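## Task

Put plate C51 into plate nest N2 so it lies flat between that nest's locators, while plate C15 stays in plate nest N1 as it currently sits. Everything must stay put on its own, not held by the robot; at the end open the gripper and move the arm away.

## Robot and tools

ROBOT. Two six-joint Doosan M1013 arms, left_arm and right_arm, each carrying a Robotiq 140 mm two-finger gripper. Both report in one scene frame: origin on the table top midway between the arms, +z up, +x pointing out over the table, left_arm on the +y side (base near (+0.013, +0.619, 0)), right_arm on the -y side (base near (-0.037, -0.618, 0)). The names do not match image sides. Either arm may do the job; the idle one can be parked out of the way.

GRIPPER FRAME. The fingers extend along the gripper's +z axis and close along its y axis. end_effector_position is the spot between the pads when shut; fingertips sit about 33 mm past it when closed and 9 mm when wide open, and they travel roughly 24 mm further outward while closing, so keep that clearance above surfaces.

THE ROW. Every motion command uses a row of 20 numbers covering both arms, even if one stays still: left_arm x, y, z, qw, qx, qy, qz, then left gripper position, force_limit, speed; then the same ten for right_arm. x, y, z are an absolute goal for that gripper's end_effector_position in metres, scene frame; qw, qx, qy, qz are an absolute goal orientation, w first. To hold an arm still, resend its last reported full pose and its gripper numbers; to keep an orientation, repeat the same quaternion rather than copying a drifted one from a result. The three gripper numbers each lie in [-1, 1]: position +1 is open (140 mm), about -0.8 puts the pads together, -1 closes until blocked; force_limit -1/0/+1 is roughly 14/60/107 N of squeeze; speed -1/0/+1 is roughly 30/140/250 mm/s. Any value, including 0, is an order, so repeat the old three to leave a gripper alone.

execute_actions(actions): a list of actions; each action is a table of up to 15 rows, one row per 1/30 s step, and a short table keeps its final row for the remaining steps. Each step the commanded pose is clipped to within 70 mm and 16 degrees of the measured pose, so large goals need several actions. A goal lying over 0.6 m from the gripper's starting point along any gripper axis gets the action refused for both arms; a malformed action, or a first action failing that test, rejects the whole call. An empty list just reports state and images.

move(target, speed, stop_force, blocking): target is one 20-number row of absolute poses; each gripper goes in a straight line there, all arriving together in 0.5 to 10 s. speed is m/s, 0.002 to 0.5 (default 0.25); rotation is capped at twice that in rad/s. Paths ignore obstacles and the other arm and may overshoot the speed near a stretched arm. stop_force (20 to 80 N, one value for both arms, allowed after 0.2 s of scene time) ends an arm's path when it senses that much extra resistance; use it only with very slow, non-rotating approaches, and omit it when lifting off something. blocking=false returns after 0.5 s while motion continues; it cannot combine with stop_force, and further moves or actions are refused until wait or stop shows the end. The result adds a 'move:' line: endings done, off_target, moving, held, fault, or contact (stop_force triggered); limits=paced means the pose was clipped, limits=held means steps were blocked. Distance of each gripper from its goal is also given.

wait(seconds): 0 to 10, lets time pass with commands held; returns early if a move ends. stop(): brakes a running move. zoom_image(camera, region): camera is cam_high, cam_left_wrist or cam_right_wrist; region [x0, y0, x1, y1] in pixels, at most 504 by 504. read_manual(section): only 'licences'. finished_scene(scene): pass the current scene number once the goal is met and stable; irreversible.

GRIPPING. Close with position -1 and confirm object_status 2. Codes: 0 moving, 1 blocked while opening, 2 blocked while closing (holding), 3 reached target or pads met. position_measured is in counts, 3 open to 230 pads together. To squeeze harder, raise force_limit and nudge position by at least 0.01 (e.g. -1 to -0.98). Held parts may get brief pulls, so grip firmly.

RESULTS. The state line gives each gripper's position, wxyz quaternion and velocities; reported position drifts more at long reach. 'Hand target' is the pose currently being pursued. 'pose unreachable' means clearance checks altered that arm's command. Step readings list positions, with HELD marking blocked steps. Flange force is an estimated outside load including held weight ('no reading' near singular poses). MOTOR HOT warns of heating from holding loads; OVER-TEMPERATURE FAULT means brakes engaged.

CAMERAS. All three images are 672x504: cam_high is fixed high above the far side near (1.24, -0.04, 1.39) looking down at the table; each wrist camera rides on its gripper. Calibrations are approximate.

AVOID. Knocking or dropping anything off the table; letting the arms collide or push each other; commanding poses past a firm contact with a stiff arm. Joint load limits are 319 N m (waist, shoulder), 150 (elbow), 42.3 (wrist joints), and an outside force of 144 N anywhere trips a fault that freezes the arm for 10 s. Approach slowly, release gently, and avoid slams, slips and hard presses.

Each tool is called after "Request:" as name(argument=value, ...), one argument or row to a line, values as JSON.

## Session

Request:
execute_actions(
  actions=[],
)

Scene clock: 0.00 s.
left_arm: end_effector_position=(+0.4561, +0.5828, +0.1420) position_measured=3 object_status=3 end_effector_quat_wxyz=(+0.285, +0.792, -0.304, +0.447) end_effector_velocity=(-0.000, -0.000, -0.001) end_effector_angular_velocity=(+0.000, +0.001, +0.000) | right_arm: end_effector_position=(+0.6124, -0.6359, +0.3202) position_measured=3 object_status=3 end_effector_quat_wxyz=(+0.001, +1.000, -0.014, -0.001) end_effector_velocity=(-0.000, -0.000, -0.000) end_effector_angular_velocity=(-0.000, +0.000, +0.000)
Joint positions: left_arm=[ 0.501  0.083  2.53  -1.398  1.141  3.926] | right_arm=[-0.051  0.165  1.606 -0.001  1.372  1.518]
Joint velocities: left_arm=[-0.    -0.     0.001 -0.    -0.001 -0.   ] | right_arm=[-0.     0.    -0.    -0.     0.    -0.001]
Flange force (N, the push that the arm receives, along the gripper's own x y z axes): no reading
Hand target (left_arm): +0.456, +0.583, +0.142; +0.285, +0.792, -0.304, +0.447
Hand target (right_arm): +0.612, -0.636, +0.320; +0.001, +1.000, -0.014, -0.001

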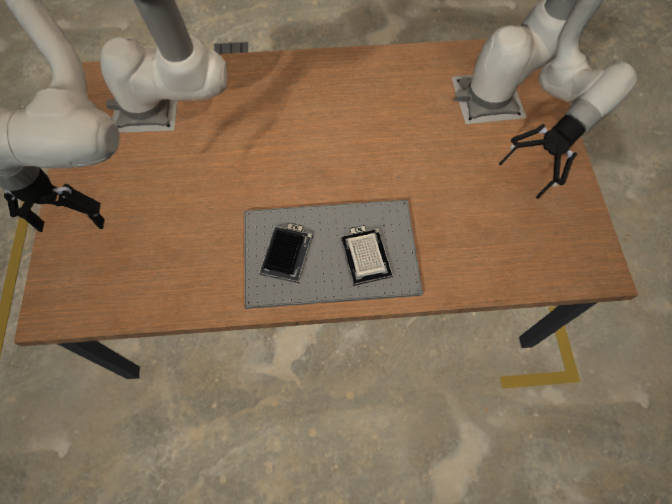

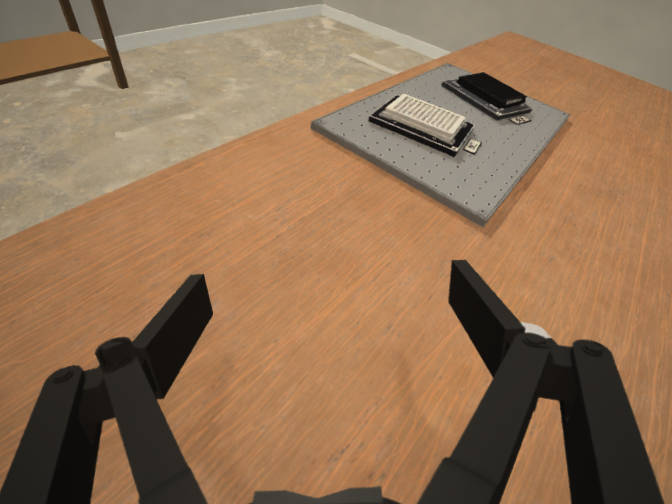

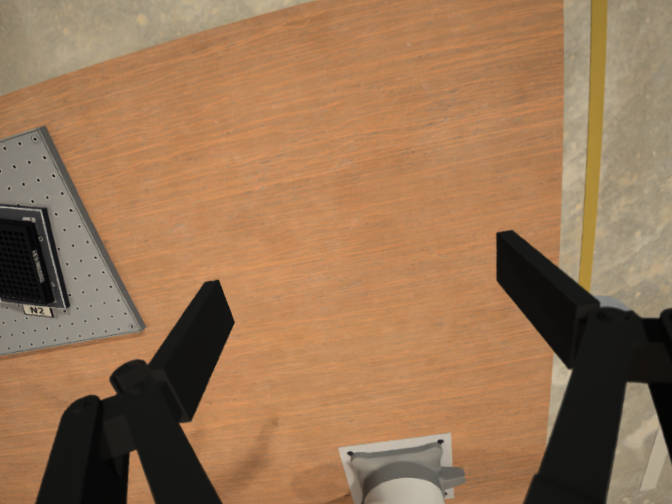

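Request:
zoom_image(
  camera="cam_high",
  region=[240, 190, 430, 315],
)

Request:
zoom_image(
  camera="cam_right_wrist",
  region=[0, 180, 160, 340],
)

Request:
zoom_image(
  camera="cam_left_wrist",
  region=[350, 55, 570, 180],
)

Region (240, 190, 430, 315) of cam_high's 672x504 image, scaled by 2.653, with more detail than that image has; it fills the top 332 rows of this view, and the rest is white.

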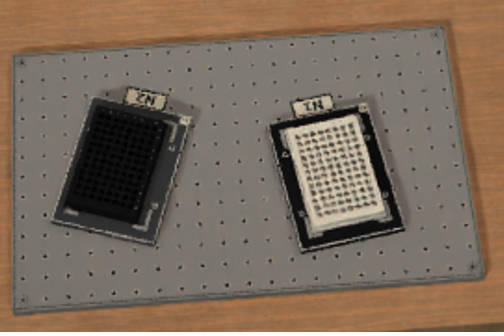

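Region (0, 180, 160, 340) of cam_right_wrist's 672x504 image, scaled by 3.150, with more detail than that image has.

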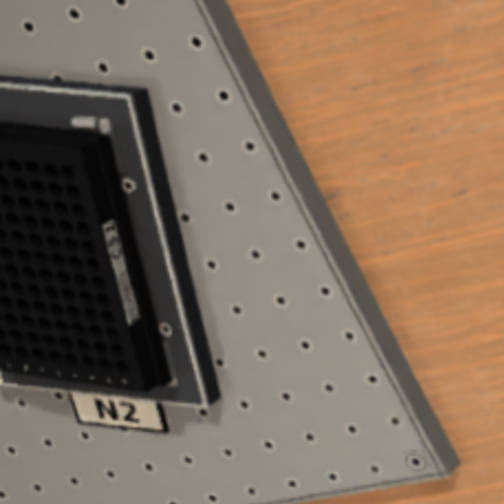

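Region (350, 55, 570, 180) of cam_left_wrist's 672x504 image, scaled by 2.291, with more detail than that image has; it fills the top 286 rows of this view, and the rest is white.

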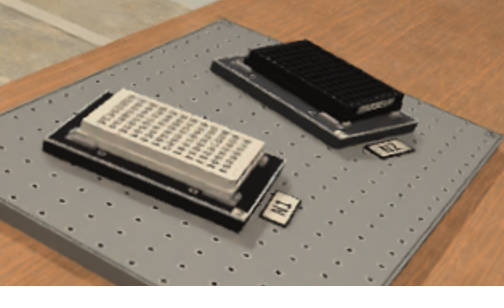

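Request:
move(
  target=[0.4561,0.5828,0.142,0.285,0.792,-0.304,0.447,1,0,0,0.62,-0.114,0.17,0,0.985,-0.174,0,1,0,0],
  speed=0.35,
)

Scene clock: 16.20 s.
left_arm: end_effector_position=(+0.4561, +0.5828, +0.1420) position_measured=3 object_status=3 end_effector_quat_wxyz=(+0.285, +0.792, -0.304, +0.447) end_effector_velocity=(-0.001, -0.001, -0.001) end_effector_angular_velocity=(-0.002, +0.003, -0.000) | right_arm: end_effector_position=(+0.6192, -0.1140, +0.1700) position_measured=3 object_status=3 end_effector_quat_wxyz=(-0.000, +0.985, -0.174, +0.000) end_effector_velocity=(-0.000, +0.000, -0.000) end_effector_angular_velocity=(-0.000, +0.001, +0.000)
Joint positions: left_arm=[ 0.501  0.083  2.53  -1.399  1.141  3.925] | right_arm=[ 0.642  0.508  1.413 -0.     1.22   2.533]
Joint velocities: left_arm=[-0.     0.002  0.001 -0.     0.     0.   ] | right_arm=[ 0.     0.001 -0.001  0.     0.001  0.   ]
Flange force (N, the push that the arm receives, along the gripper's own x y z axes): left_arm=[-1.5 -1.7 2.8] | right_arm=[7.3 -10.4 1.5]
Hand target (left_arm): +0.456, +0.583, +0.142; +0.285, +0.792, -0.304, +0.447
Hand target (right_arm): +0.619, -0.114, +0.170; -0.000, +0.985, -0.174, +0.000
Off the commanded pose (left_arm): 0.000 m, 0 deg.
Off the commanded pose (right_arm): 0.001 m, 0 deg.
move: done
camera_calibration (this result's frames):
cam_left_wrist: T_world_to_cam=[[-0.744366, -0.655041, 0.129768, 0.700843], [-0.558816, 0.504652, -0.658066, 0.0820526], [0.365573, -0.562359, -0.741693, 0.45078], [0, 0, 0, 1]] pos_world=[0.402743, 0.671173, 0.297389]
cam_right_wrist: T_world_to_cam=[[-0.493675, -0.86943, -0.0193768, 0.222988], [-0.80775, 0.450169, 0.380642, 0.51242], [-0.322219, 0.203565, -0.92452, 0.548423], [0, 0, 0, 1]] pos_world=[0.700703, -0.148443, 0.3163]

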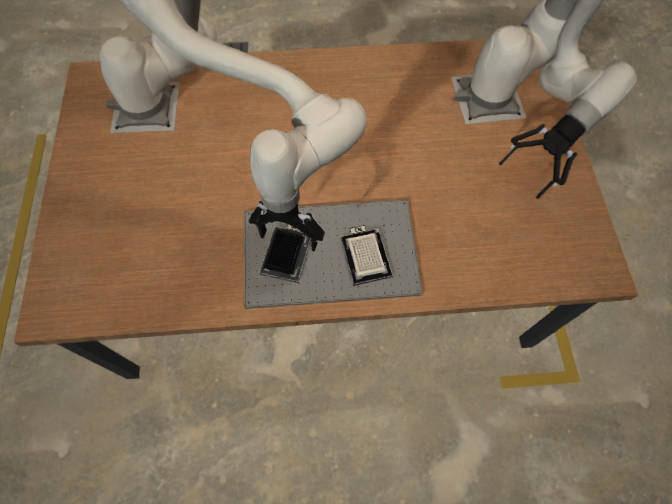

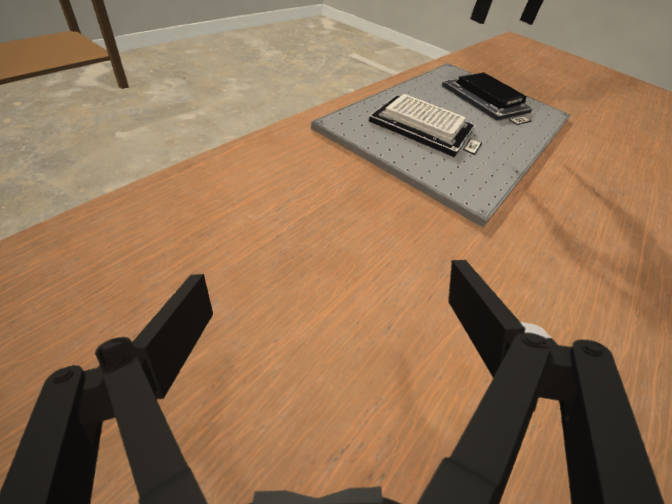

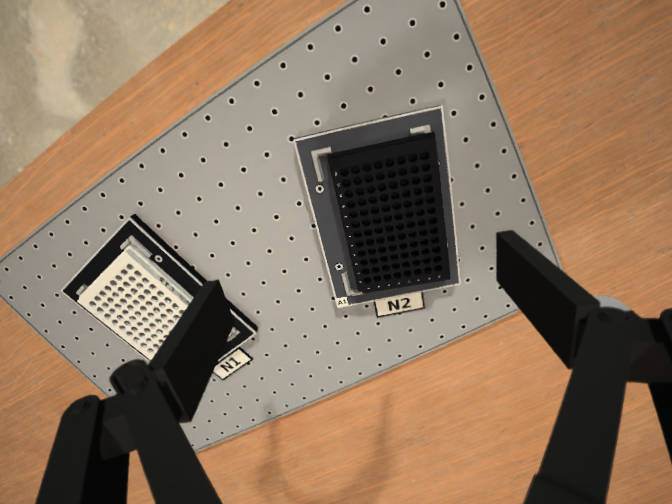

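Request:
zoom_image(
  camera="cam_right_wrist",
  region=[270, 95, 490, 315],
)

Request:
zoom_image(
  camera="cam_right_wrist",
  region=[55, 200, 265, 390],
)

Region (270, 95, 490, 315) of cam_right_wrist's 672x504 image, scaled by 2.291, with more detail than that image has.

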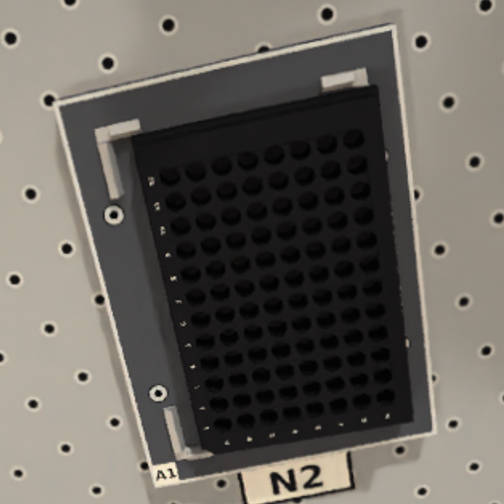

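Region (55, 200, 265, 390) of cam_right_wrist's 672x504 image, scaled by 2.400, with more detail than that image has; it fills the top 456 rows of this view, and the rest is white.

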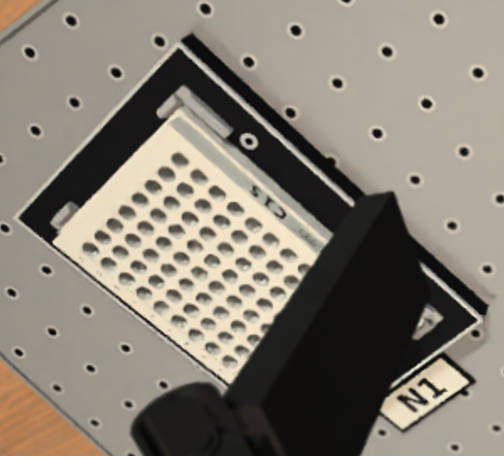

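Request:
move(
  target=[0.4561,0.5828,0.142,0.285,0.792,-0.304,0.447,1,0,0,0.605,-0.142,0.10,0,0.989,-0.1478,0,0.55,0,0],
  speed=0.15,
)

Scene clock: 74.47 s.
left_arm: end_effector_position=(+0.4561, +0.5828, +0.1420) position_measured=3 object_status=3 end_effector_quat_wxyz=(+0.285, +0.792, -0.304, +0.447) end_effector_velocity=(+0.000, +0.000, -0.000) end_effector_angular_velocity=(+0.001, -0.000, +0.000) | right_arm: end_effector_position=(+0.6049, -0.1421, +0.1001) position_measured=59 object_status=3 end_effector_quat_wxyz=(-0.000, +0.989, -0.148, +0.000) end_effector_velocity=(+0.001, +0.000, +0.000) end_effector_angular_velocity=(+0.001, -0.001, +0.001)
Joint positions: left_arm=[ 0.501  0.083  2.53  -1.399  1.141  3.925] | right_arm=[0.623 0.512 1.543 0.    1.086 2.462]
Joint velocities: left_arm=[-0.  0. -0. -0. -0. -0.] | right_arm=[-0.     0.    -0.001 -0.    -0.001 -0.001]
Flange force (N, the push that the arm receives, along the gripper's own x y z axes): left_arm=[1.3 -0.4 4.3] | right_arm=[8.4 -10.7 0.2]
Hand target (left_arm): +0.456, +0.583, +0.142; +0.285, +0.792, -0.304, +0.447
Hand target (right_arm): +0.605, -0.142, +0.100; -0.000, +0.989, -0.148, -0.000
Off the commanded pose (left_arm): 0.000 m, 0 deg.
Off the commanded pose (right_arm): 0.000 m, 0 deg.
move: done
camera_calibration (this result's frames):
cam_left_wrist: T_world_to_cam=[[-0.744366, -0.655041, 0.129769, 0.700843], [-0.558816, 0.504652, -0.658066, 0.0820527], [0.365573, -0.562359, -0.741693, 0.45078], [0, 0, 0, 1]] pos_world=[0.402743, 0.671173, 0.297389]
cam_right_wrist: T_world_to_cam=[[-0.446922, -0.894369, -0.0190963, 0.158344], [-0.830223, 0.406729, 0.381184, 0.547521], [-0.333152, 0.186214, -0.924302, 0.48913], [0, 0, 0, 1]] pos_world=[0.688287, -0.172157, 0.246421]

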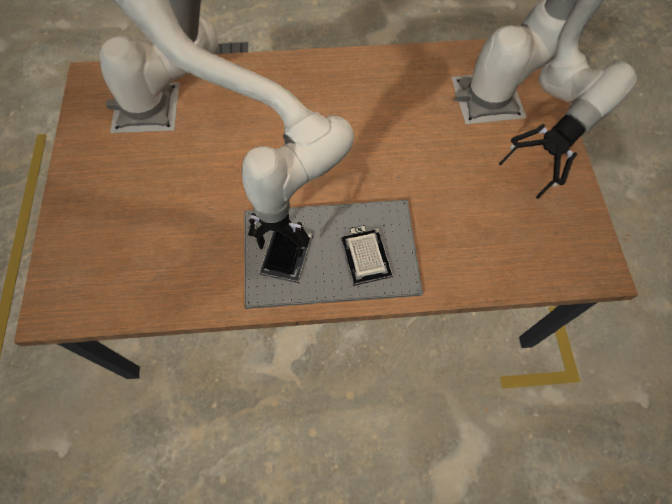

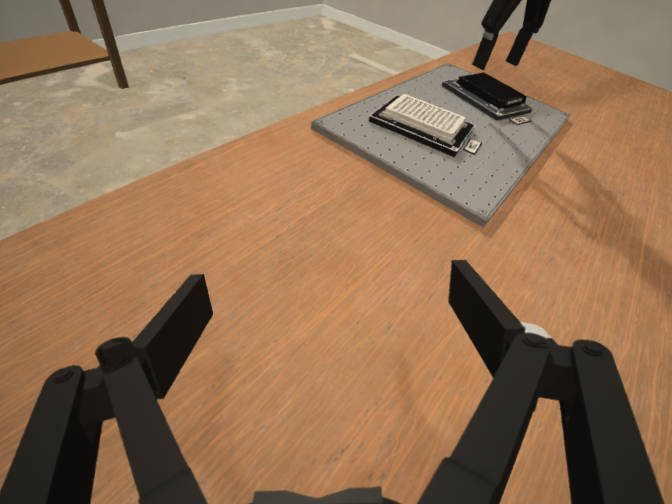

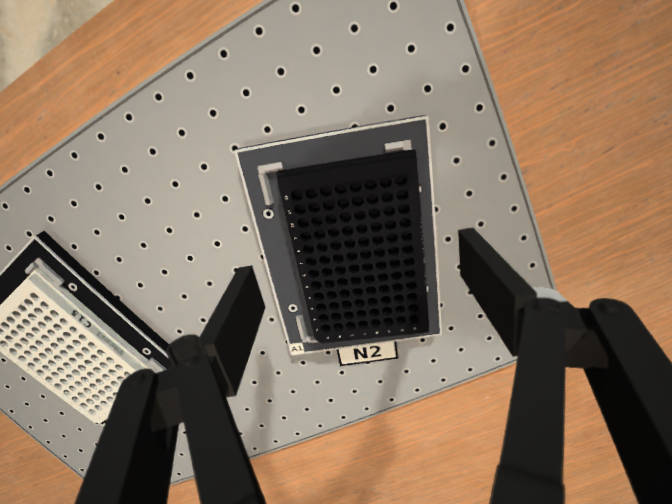

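Request:
zoom_image(
  camera="cam_right_wrist",
  region=[220, 105, 480, 365],
)

Request:
zoom_image(
  camera="cam_left_wrist",
  region=[430, 20, 550, 130],
)

Region (220, 105, 480, 365) of cam_right_wrist's 672x504 image, scaled by 1.938, with more detail than that image has.

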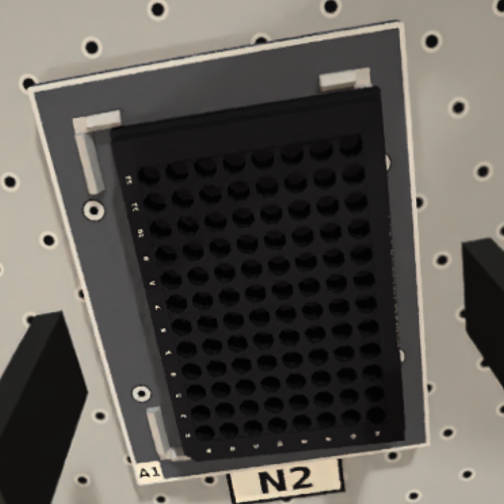

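Region (430, 20, 550, 130) of cam_left_wrist's 672x504 image, scaled by 4.200, with more detail than that image has; it fills the top 462 rows of this view, and the rest is white.

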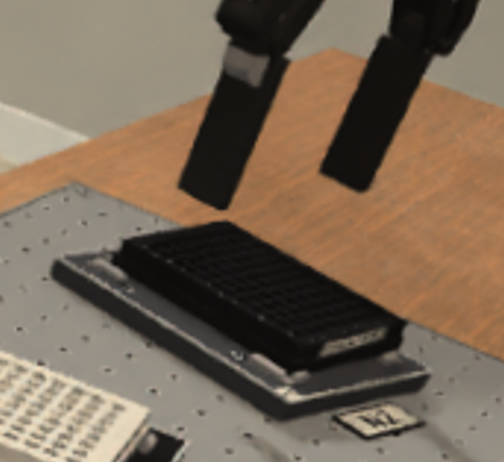

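Request:
move(
  target=[0.4561,0.5828,0.142,0.285,0.792,-0.304,0.447,1,0,0,0.605,-0.142,0.058,0,0.989,-0.1478,0,0.5,0,0],
  speed=0.05,
)

Request:
zoom_image(
  camera="cam_left_wrist",
  region=[430, 20, 550, 130],
)

Scene clock: 95.23 s.
left_arm: end_effector_position=(+0.4561, +0.5828, +0.1420) position_measured=3 object_status=3 end_effector_quat_wxyz=(+0.285, +0.792, -0.304, +0.447) end_effector_velocity=(-0.002, -0.001, -0.001) end_effector_angular_velocity=(-0.001, +0.003, -0.001) | right_arm: end_effector_position=(+0.6050, -0.1421, +0.0581) position_measured=66 object_status=3 end_effector_quat_wxyz=(-0.000, +0.989, -0.148, -0.000) end_effector_velocity=(+0.000, -0.000, -0.000) end_effector_angular_velocity=(+0.000, -0.000, -0.001)
Joint positions: left_arm=[ 0.501  0.083  2.53  -1.399  1.141  3.925] | right_arm=[0.623 0.546 1.575 0.    1.021 2.462]
Joint velocities: left_arm=[-0.     0.     0.002  0.001 -0.    -0.   ] | right_arm=[-0.     0.     0.     0.    -0.001  0.   ]
Flange force (N, the push that the arm receives, along the gripper's own x y z axes): left_arm=[0.2 0.3 4.5] | right_arm=[3.8 -7.0 3.0]
Hand target (left_arm): +0.456, +0.583, +0.142; +0.285, +0.792, -0.304, +0.447
Hand target (right_arm): +0.605, -0.142, +0.058; -0.000, +0.989, -0.148, -0.000
Off the commanded pose (left_arm): 0.000 m, 0 deg.
Off the commanded pose (right_arm): 0.000 m, 0 deg.
move: done
camera_calibration (this result's frames):
cam_left_wrist: T_world_to_cam=[[-0.744366, -0.655041, 0.129769, 0.700843], [-0.558816, 0.504652, -0.658066, 0.0820526], [0.365573, -0.562359, -0.741693, 0.45078], [0, 0, 0, 1]] pos_world=[0.402743, 0.671173, 0.297389]
cam_right_wrist: T_world_to_cam=[[-0.447034, -0.894313, -0.0190801, 0.157636], [-0.83016, 0.406834, 0.381209, 0.563552], [-0.333158, 0.186253, -0.924292, 0.45026], [0, 0, 0, 1]] pos_world=[0.688315, -0.172159, 0.204348]

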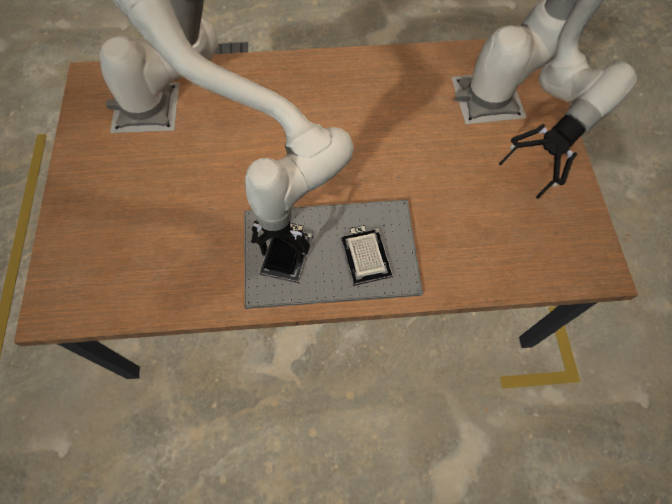

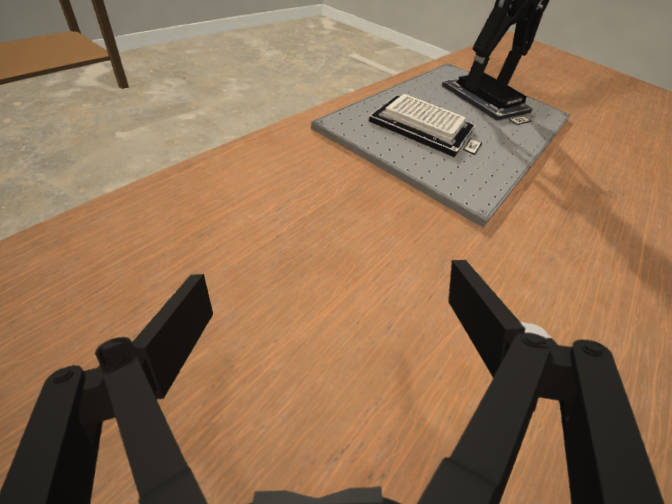

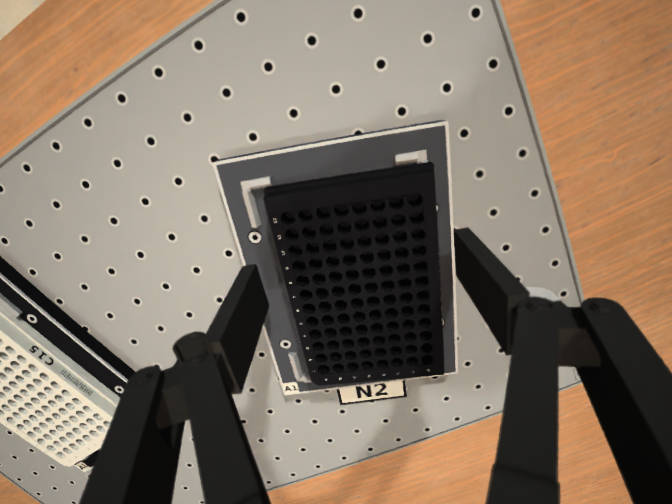

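Region (430, 20, 550, 130) of cam_left_wrist's 672x504 image, scaled by 4.200, with more detail than that image has; it fills the top 462 rows of this view, and the rest is white.

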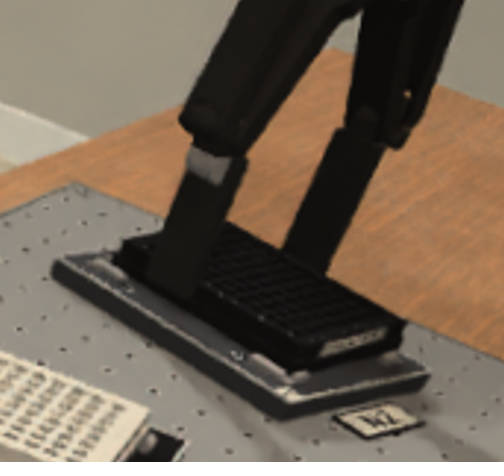

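Request:
move(
  target=[0.4561,0.5828,0.142,0.285,0.792,-0.304,0.447,1,0,0,0.605,-0.142,0.050,0,0.989,-0.1478,0,0.42,0,0],
  speed=0.02,
)

Request:
zoom_image(
  camera="cam_left_wrist",
  region=[430, 40, 550, 130],
)

Request:
zoom_image(
  camera="cam_right_wrist",
  region=[190, 110, 490, 410],
)

Scene clock: 106.17 s.
left_arm: end_effector_position=(+0.4561, +0.5828, +0.1420) position_measured=3 object_status=3 end_effector_quat_wxyz=(+0.285, +0.792, -0.304, +0.447) end_effector_velocity=(+0.000, +0.000, -0.000) end_effector_angular_velocity=(-0.000, +0.000, -0.000) | right_arm: end_effector_position=(+0.6050, -0.1420, +0.0500) position_measured=76 object_status=3 end_effector_quat_wxyz=(-0.000, +0.989, -0.148, +0.000) end_effector_velocity=(-0.000, -0.000, -0.001) end_effector_angular_velocity=(-0.000, +0.000, -0.000)
Joint positions: left_arm=[ 0.501  0.083  2.53  -1.399  1.141  3.925] | right_arm=[ 0.623  0.552  1.58  -0.     1.009  2.462]
Joint velocities: left_arm=[ 0.     0.001 -0.001  0.     0.     0.   ] | right_arm=[-0.     0.     0.001  0.    -0.001  0.   ]
Flange force (N, the push that the arm receives, along the gripper's own x y z axes): left_arm=[2.8 1.2 8.4] | right_arm=[4.3 -9.0 3.7]
Hand target (left_arm): +0.456, +0.583, +0.142; +0.285, +0.792, -0.304, +0.447
Hand target (right_arm): +0.605, -0.142, +0.050; -0.000, +0.989, -0.148, -0.000
Off the commanded pose (left_arm): 0.000 m, 0 deg.
Off the commanded pose (right_arm): 0.000 m, 0 deg.
move: done
camera_calibration (this result's frames):
cam_left_wrist: T_world_to_cam=[[-0.744366, -0.655041, 0.129769, 0.700843], [-0.558816, 0.504652, -0.658066, 0.0820527], [0.365573, -0.562359, -0.741693, 0.45078], [0, 0, 0, 1]] pos_world=[0.402743, 0.671173, 0.297389]
cam_right_wrist: T_world_to_cam=[[-0.446992, -0.894335, -0.019032, 0.157505], [-0.830187, 0.406819, 0.381166, 0.566633], [-0.333148, 0.186178, -0.924311, 0.442817], [0, 0, 0, 1]] pos_world=[0.688338, -0.172098, 0.196317]

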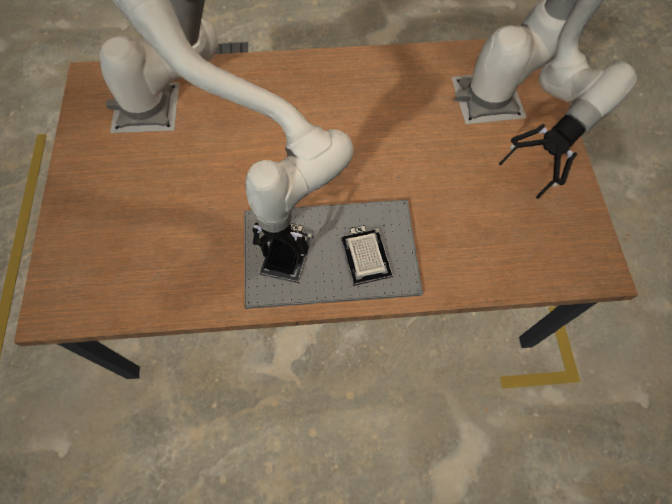

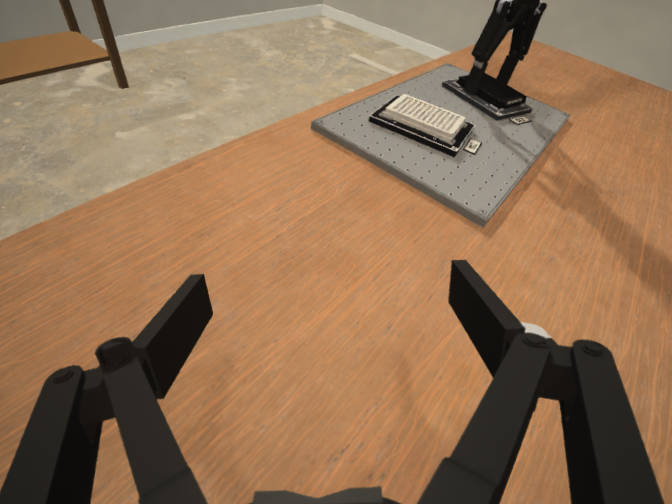

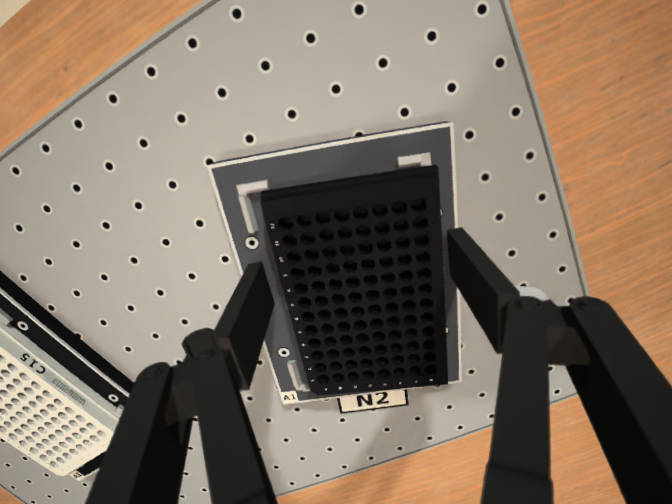

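Region (430, 40, 550, 130) of cam_left_wrist's 672x504 image, scaled by 4.200, with more detail than that image has; it fills the top 378 rows of this view, and the rest is white.

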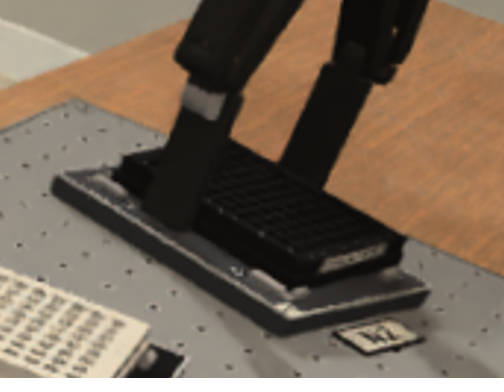

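Region (190, 110, 490, 410) of cam_right_wrist's 672x504 image, scaled by 1.680, with more detail than that image has.

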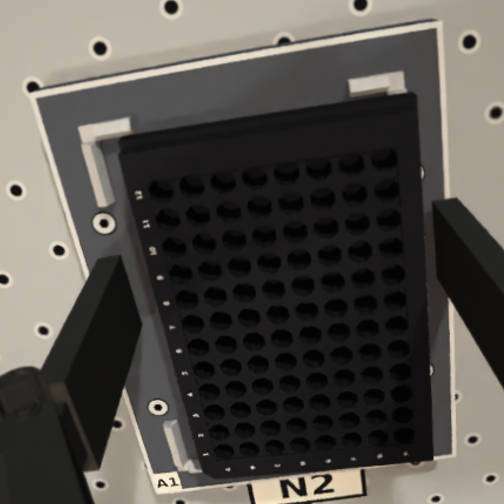

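Request:
move(
  target=[0.4561,0.5828,0.142,0.285,0.792,-0.304,0.447,1,0,0,0.605,-0.142,0.050,0,0.989,-0.1478,0,-1,-0.2,-1],
)

Request:
zoom_image(
  camera="cam_right_wrist",
  region=[190, 110, 490, 410],
)

Scene clock: 117.13 s.
left_arm: end_effector_position=(+0.4561, +0.5828, +0.1420) position_measured=3 object_status=3 end_effector_quat_wxyz=(+0.285, +0.792, -0.304, +0.447) end_effector_velocity=(+0.001, +0.001, -0.000) end_effector_angular_velocity=(+0.002, -0.001, +0.002) | right_arm: end_effector_position=(+0.6051, -0.1419, +0.0501) position_measured=103 object_status=2 end_effector_quat_wxyz=(-0.000, +0.989, -0.148, +0.000) end_effector_velocity=(-0.000, +0.000, +0.000) end_effector_angular_velocity=(-0.000, -0.000, +0.000)
Joint positions: left_arm=[ 0.501  0.083  2.53  -1.399  1.141  3.925] | right_arm=[ 0.623  0.552  1.58  -0.     1.009  2.462]
Joint velocities: left_arm=[ 0.    -0.    -0.001 -0.001 -0.002 -0.   ] | right_arm=[ 0. -0.  0. -0. -0. -0.]
Flange force (N, the push that the arm receives, along the gripper's own x y z axes): left_arm=[-0.9 -6.6 9.8] | right_arm=[-3.9 -6.7 -49.7]
Hand target (left_arm): +0.456, +0.583, +0.142; +0.285, +0.792, -0.304, +0.447
Hand target (right_arm): +0.605, -0.142, +0.050; -0.000, +0.989, -0.148, +0.000
Off the commanded pose (left_arm): 0.000 m, 0 deg.
Off the commanded pose (right_arm): 0.000 m, 0 deg.
move: done
camera_calibration (this result's frames):
cam_left_wrist: T_world_to_cam=[[-0.744366, -0.655041, 0.129769, 0.700843], [-0.558816, 0.504651, -0.658066, 0.0820528], [0.365573, -0.562359, -0.741693, 0.450779], [0, 0, 0, 1]] pos_world=[0.402743, 0.671173, 0.297389]
cam_right_wrist: T_world_to_cam=[[-0.446945, -0.894352, -0.0193519, 0.157657], [-0.830322, 0.406703, 0.380997, 0.566731], [-0.332875, 0.186353, -0.924374, 0.442723], [0, 0, 0, 1]] pos_world=[0.688405, -0.171993, 0.196369]

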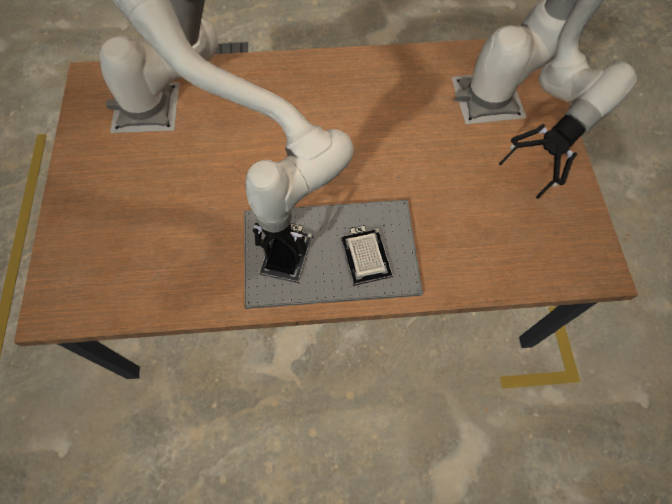

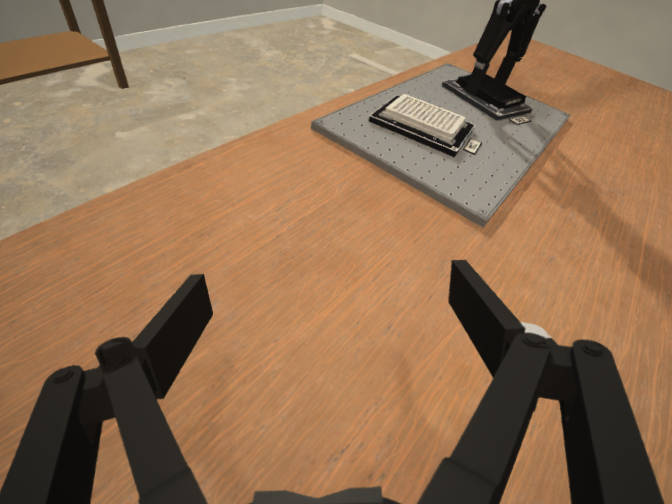

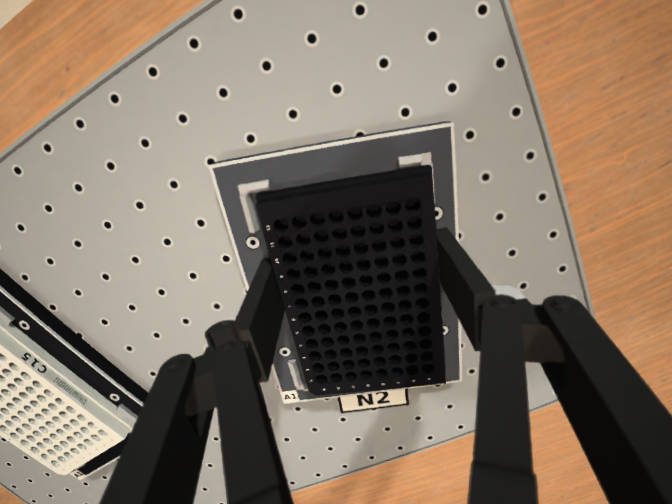

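Region (190, 110, 490, 410) of cam_right_wrist's 672x504 image, scaled by 1.680, with more detail than that image has.

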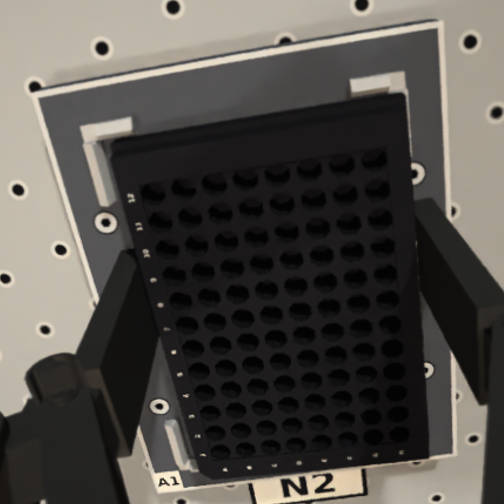

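Request:
move(
  target=[0.4561,0.5828,0.142,0.285,0.792,-0.304,0.447,1,0,0,0.605,-0.142,0.0525,0,0.989,-0.1478,0,-0.98,-0.2,-1],
  speed=0.01,
)

Request:
zoom_image(
  camera="cam_right_wrist",
  region=[190, 110, 490, 410],
)

Request:
zoom_image(
  camera="cam_left_wrist",
  region=[430, 40, 550, 130],
)

Scene clock: 123.77 s.
left_arm: end_effector_position=(+0.4561, +0.5828, +0.1420) position_measured=3 object_status=3 end_effector_quat_wxyz=(+0.285, +0.792, -0.304, +0.447) end_effector_velocity=(+0.001, +0.000, +0.001) end_effector_angular_velocity=(+0.000, -0.003, -0.001) | right_arm: end_effector_position=(+0.6050, -0.1421, +0.0524) position_measured=104 object_status=2 end_effector_quat_wxyz=(+0.000, +0.989, -0.148, -0.000) end_effector_velocity=(-0.000, +0.000, +0.000) end_effector_angular_velocity=(-0.000, +0.000, +0.001)
Joint positions: left_arm=[ 0.501  0.083  2.53  -1.399  1.141  3.925] | right_arm=[ 0.623  0.55   1.578 -0.     1.013  2.462]
Joint velocities: left_arm=[-0.    -0.002 -0.002  0.     0.002 -0.   ] | right_arm=[ 0.    -0.     0.     0.     0.001 -0.   ]
Flange force (N, the push that the arm receives, along the gripper's own x y z axes): left_arm=[3.4 -0.7 7.3] | right_arm=[3.6 -8.8 3.1]
Hand target (left_arm): +0.456, +0.583, +0.142; +0.285, +0.792, -0.304, +0.447
Hand target (right_arm): +0.605, -0.142, +0.052; +0.000, +0.989, -0.148, +0.000
Off the commanded pose (left_arm): 0.000 m, 0 deg.
Off the commanded pose (right_arm): 0.000 m, 0 deg.
move: done
camera_calibration (this result's frames):
cam_left_wrist: T_world_to_cam=[[-0.744366, -0.655041, 0.129769, 0.700843], [-0.558816, 0.504651, -0.658066, 0.0820528], [0.365573, -0.562359, -0.741693, 0.45078], [0, 0, 0, 1]] pos_world=[0.402743, 0.671173, 0.297389]
cam_right_wrist: T_world_to_cam=[[-0.447086, -0.89429, -0.0189551, 0.157576], [-0.830117, 0.406924, 0.381207, 0.56574], [-0.333196, 0.186167, -0.924295, 0.445104], [0, 0, 0, 1]] pos_world=[0.688388, -0.172158, 0.19873]

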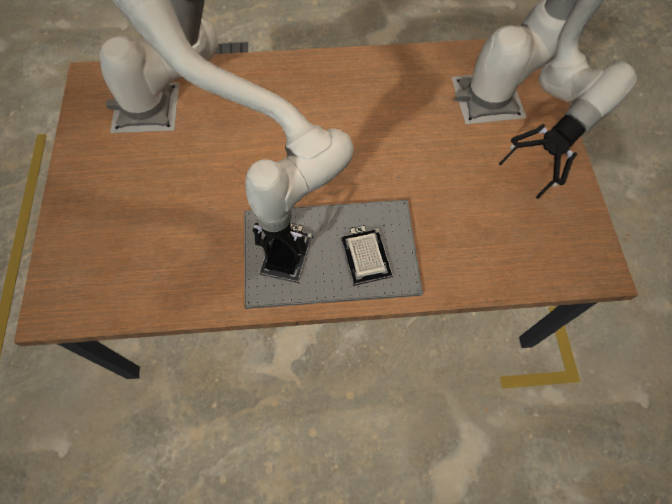

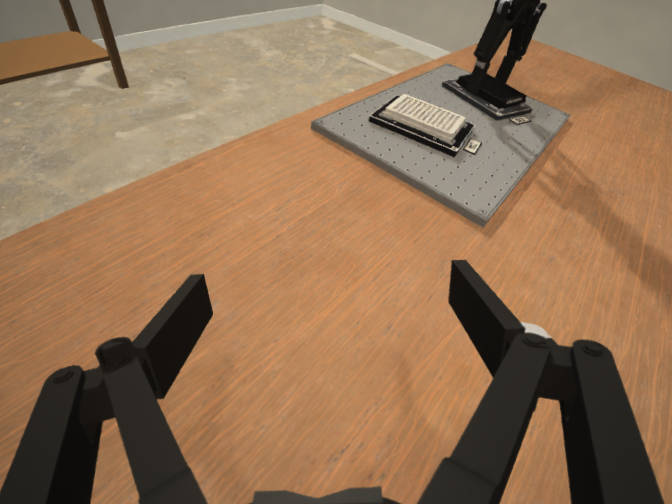

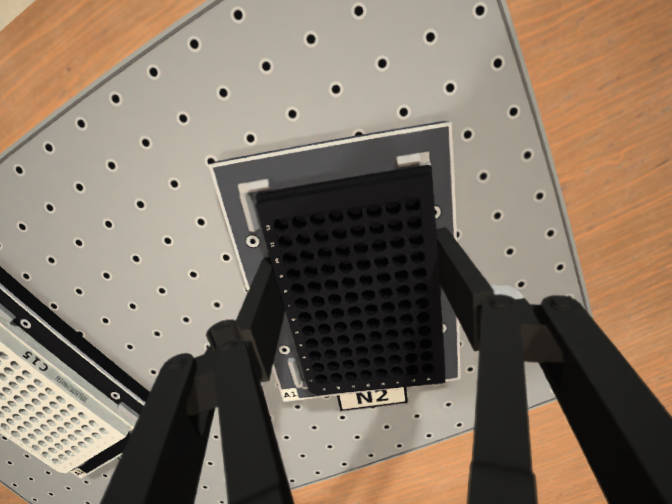

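Region (190, 110, 490, 410) of cam_right_wrist's 672x504 image, scaled by 1.680, with more detail than that image has.

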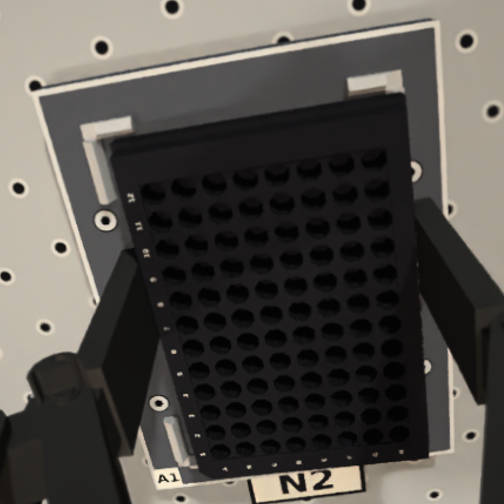

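Region (430, 40, 550, 130) of cam_left_wrist's 672x504 image, scaled by 4.200, with more detail than that image has; it fills the top 378 rows of this view, and the rest is white.

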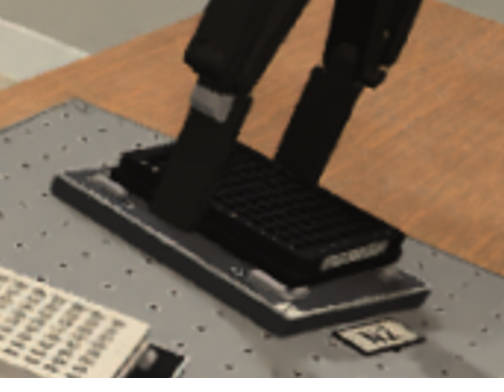

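Request:
execute_actions(
  actions=[
    [[0.4561,0.5828,0.142,0.285,0.792,-0.304,0.447,1,0,0,0.605,-0.142,0.0535,0,0.989,-0.1478,0,-0.98,-0.2,-1],[0.4561,0.5828,0.142,0.285,0.792,-0.304,0.447,1,0,0,0.605,-0.142,0.0545,0,0.989,-0.1478,0,-0.98,-0.2,-1],[0.4561,0.5828,0.142,0.285,0.792,-0.304,0.447,1,0,0,0.605,-0.142,0.0555,0,0.989,-0.1478,0,-0.98,-0.2,-1]],
    [[0.4561,0.5828,0.142,0.285,0.792,-0.304,0.447,1,0,0,0.6062,-0.1405,0.0555,0,0.989,-0.1478,0,-0.98,-0.2,-1],[0.4561,0.5828,0.142,0.285,0.792,-0.304,0.447,1,0,0,0.6074,-0.1391,0.0555,0,0.989,-0.1478,0,-0.98,-0.2,-1]],
  ],
)

Request:
zoom_image(
  camera="cam_right_wrist",
  region=[200, 120, 480, 260],
)

Request:
zoom_image(
  camera="cam_right_wrist",
  region=[260, 320, 480, 420],
)

Scene clock: 137.20 s.
left_arm: end_effector_position=(+0.4561, +0.5828, +0.1420) position_measured=3 object_status=3 end_effector_quat_wxyz=(+0.285, +0.792, -0.304, +0.447) end_effector_velocity=(-0.000, -0.000, -0.000) end_effector_angular_velocity=(-0.000, +0.001, +0.001) | right_arm: end_effector_position=(+0.6074, -0.1391, +0.0555) position_measured=104 object_status=2 end_effector_quat_wxyz=(-0.000, +0.989, -0.148, +0.000) end_effector_velocity=(+0.000, +0.000, +0.000) end_effector_angular_velocity=(+0.000, -0.000, -0.000)
Joint positions: left_arm=[ 0.501  0.083  2.53  -1.399  1.141  3.925] | right_arm=[ 0.625  0.553  1.568 -0.     1.021  2.463]
Joint velocities: left_arm=[ 0.    -0.     0.001 -0.    -0.     0.   ] | right_arm=[-0.     0.001 -0.001  0.     0.     0.   ]
Flange force (N, the push that the arm receives, along the gripper's own x y z axes): left_arm=[5.4 3.4 2.7] | right_arm=[6.9 -10.4 3.7]
Flange force at the end of the 1st action (N, along the gripper's axes at the end of the call): left_arm=[1.1 0.1 4.0] | right_arm=[7.3 -11.0 3.0]
Hand target (left_arm): +0.456, +0.583, +0.142; +0.285, +0.792, -0.304, +0.447
Hand target (right_arm): +0.607, -0.139, +0.055; +0.000, +0.989, -0.148, +0.000
Off the commanded pose (left_arm): 0.000 m, 0 deg.
Off the commanded pose (right_arm): 0.000 m, 0 deg.
Step readings (end_effector_position; steps 1 to 15: 1st action; 16 to 30: 2nd action):
0: left_arm (+0.4561, +0.5828, +0.1420) | right_arm (+0.6050, -0.1420, +0.0525)
1: left_arm (+0.4561, +0.5828, +0.1420) | right_arm (+0.6050, -0.1420, +0.0526)
2: left_arm (+0.4561, +0.5828, +0.1420) | right_arm (+0.6050, -0.1420, +0.0531)
4: left_arm (+0.4561, +0.5828, +0.1420) | right_arm (+0.6050, -0.1420, +0.0547)
8: left_arm (+0.4561, +0.5828, +0.1420) | right_arm (+0.6050, -0.1420, +0.0555)
15: left_arm (+0.4561, +0.5828, +0.1420) | right_arm (+0.6050, -0.1420, +0.0555)
16: left_arm (+0.4561, +0.5828, +0.1420) | right_arm (+0.6051, -0.1419, +0.0557)
17: left_arm (+0.4561, +0.5828, +0.1420) | right_arm (+0.6057, -0.1411, +0.0560)
19: left_arm (+0.4561, +0.5828, +0.1420) | right_arm (+0.6070, -0.1396, +0.0559)
23: left_arm (+0.4561, +0.5828, +0.1420) | right_arm (+0.6074, -0.1391, +0.0557)
30: end_effector_position above
camera_calibration (this result's frames):
cam_left_wrist: T_world_to_cam=[[-0.744366, -0.655041, 0.129768, 0.700843], [-0.558816, 0.504652, -0.658066, 0.0820527], [0.365573, -0.562359, -0.741693, 0.450779], [0, 0, 0, 1]] pos_world=[0.402743, 0.671173, 0.297389]
cam_right_wrist: T_world_to_cam=[[-0.447007, -0.894327, -0.019078, 0.161303], [-0.830196, 0.406823, 0.381142, 0.565352], [-0.333104, 0.186212, -0.92432, 0.448159], [0, 0, 0, 1]] pos_world=[0.69074, -0.169193, 0.20184]

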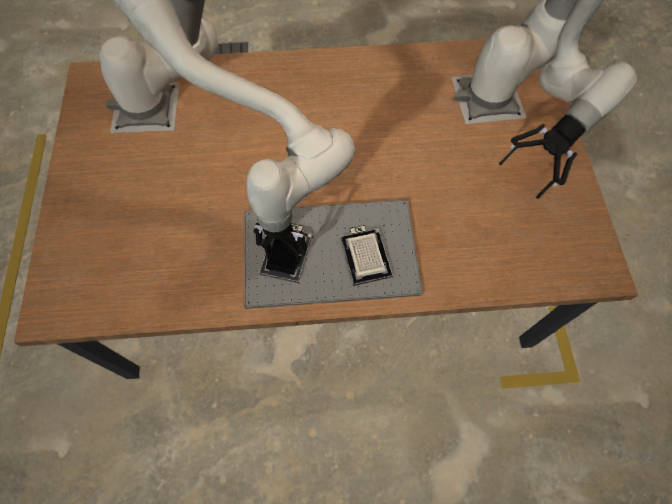

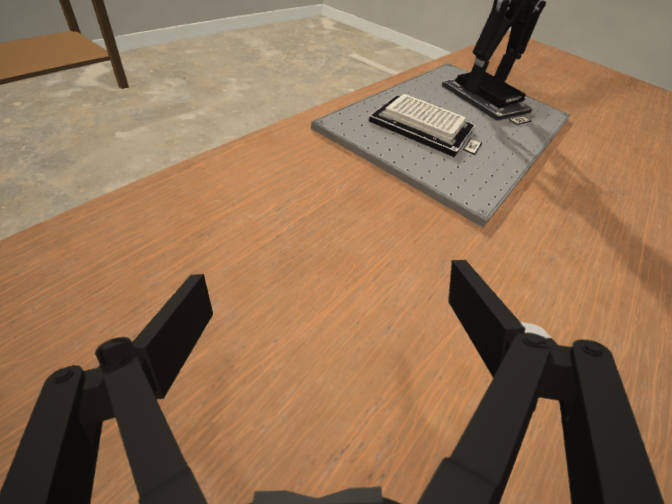

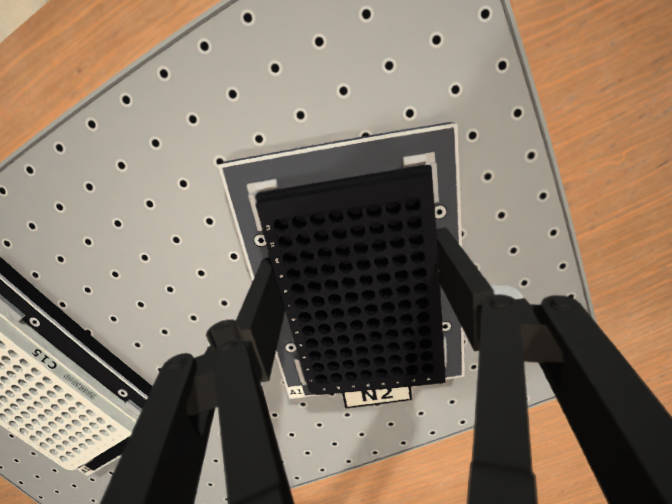

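Region (200, 120, 480, 260) of cam_right_wrist's 672x504 image, scaled by 1.800, with more detail than that image has.

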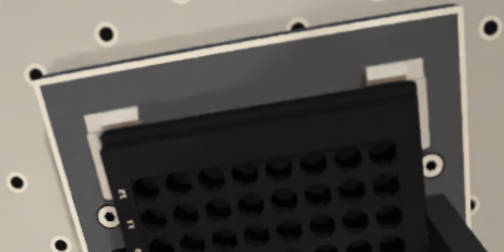

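Region (260, 320, 480, 420) of cam_right_wrist's 672x504 image, scaled by 2.291, with more detail than that image has; it fills the top 229 rows of this view, and the rest is white.

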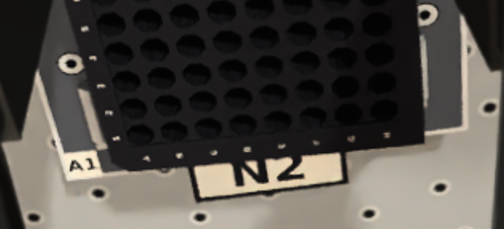

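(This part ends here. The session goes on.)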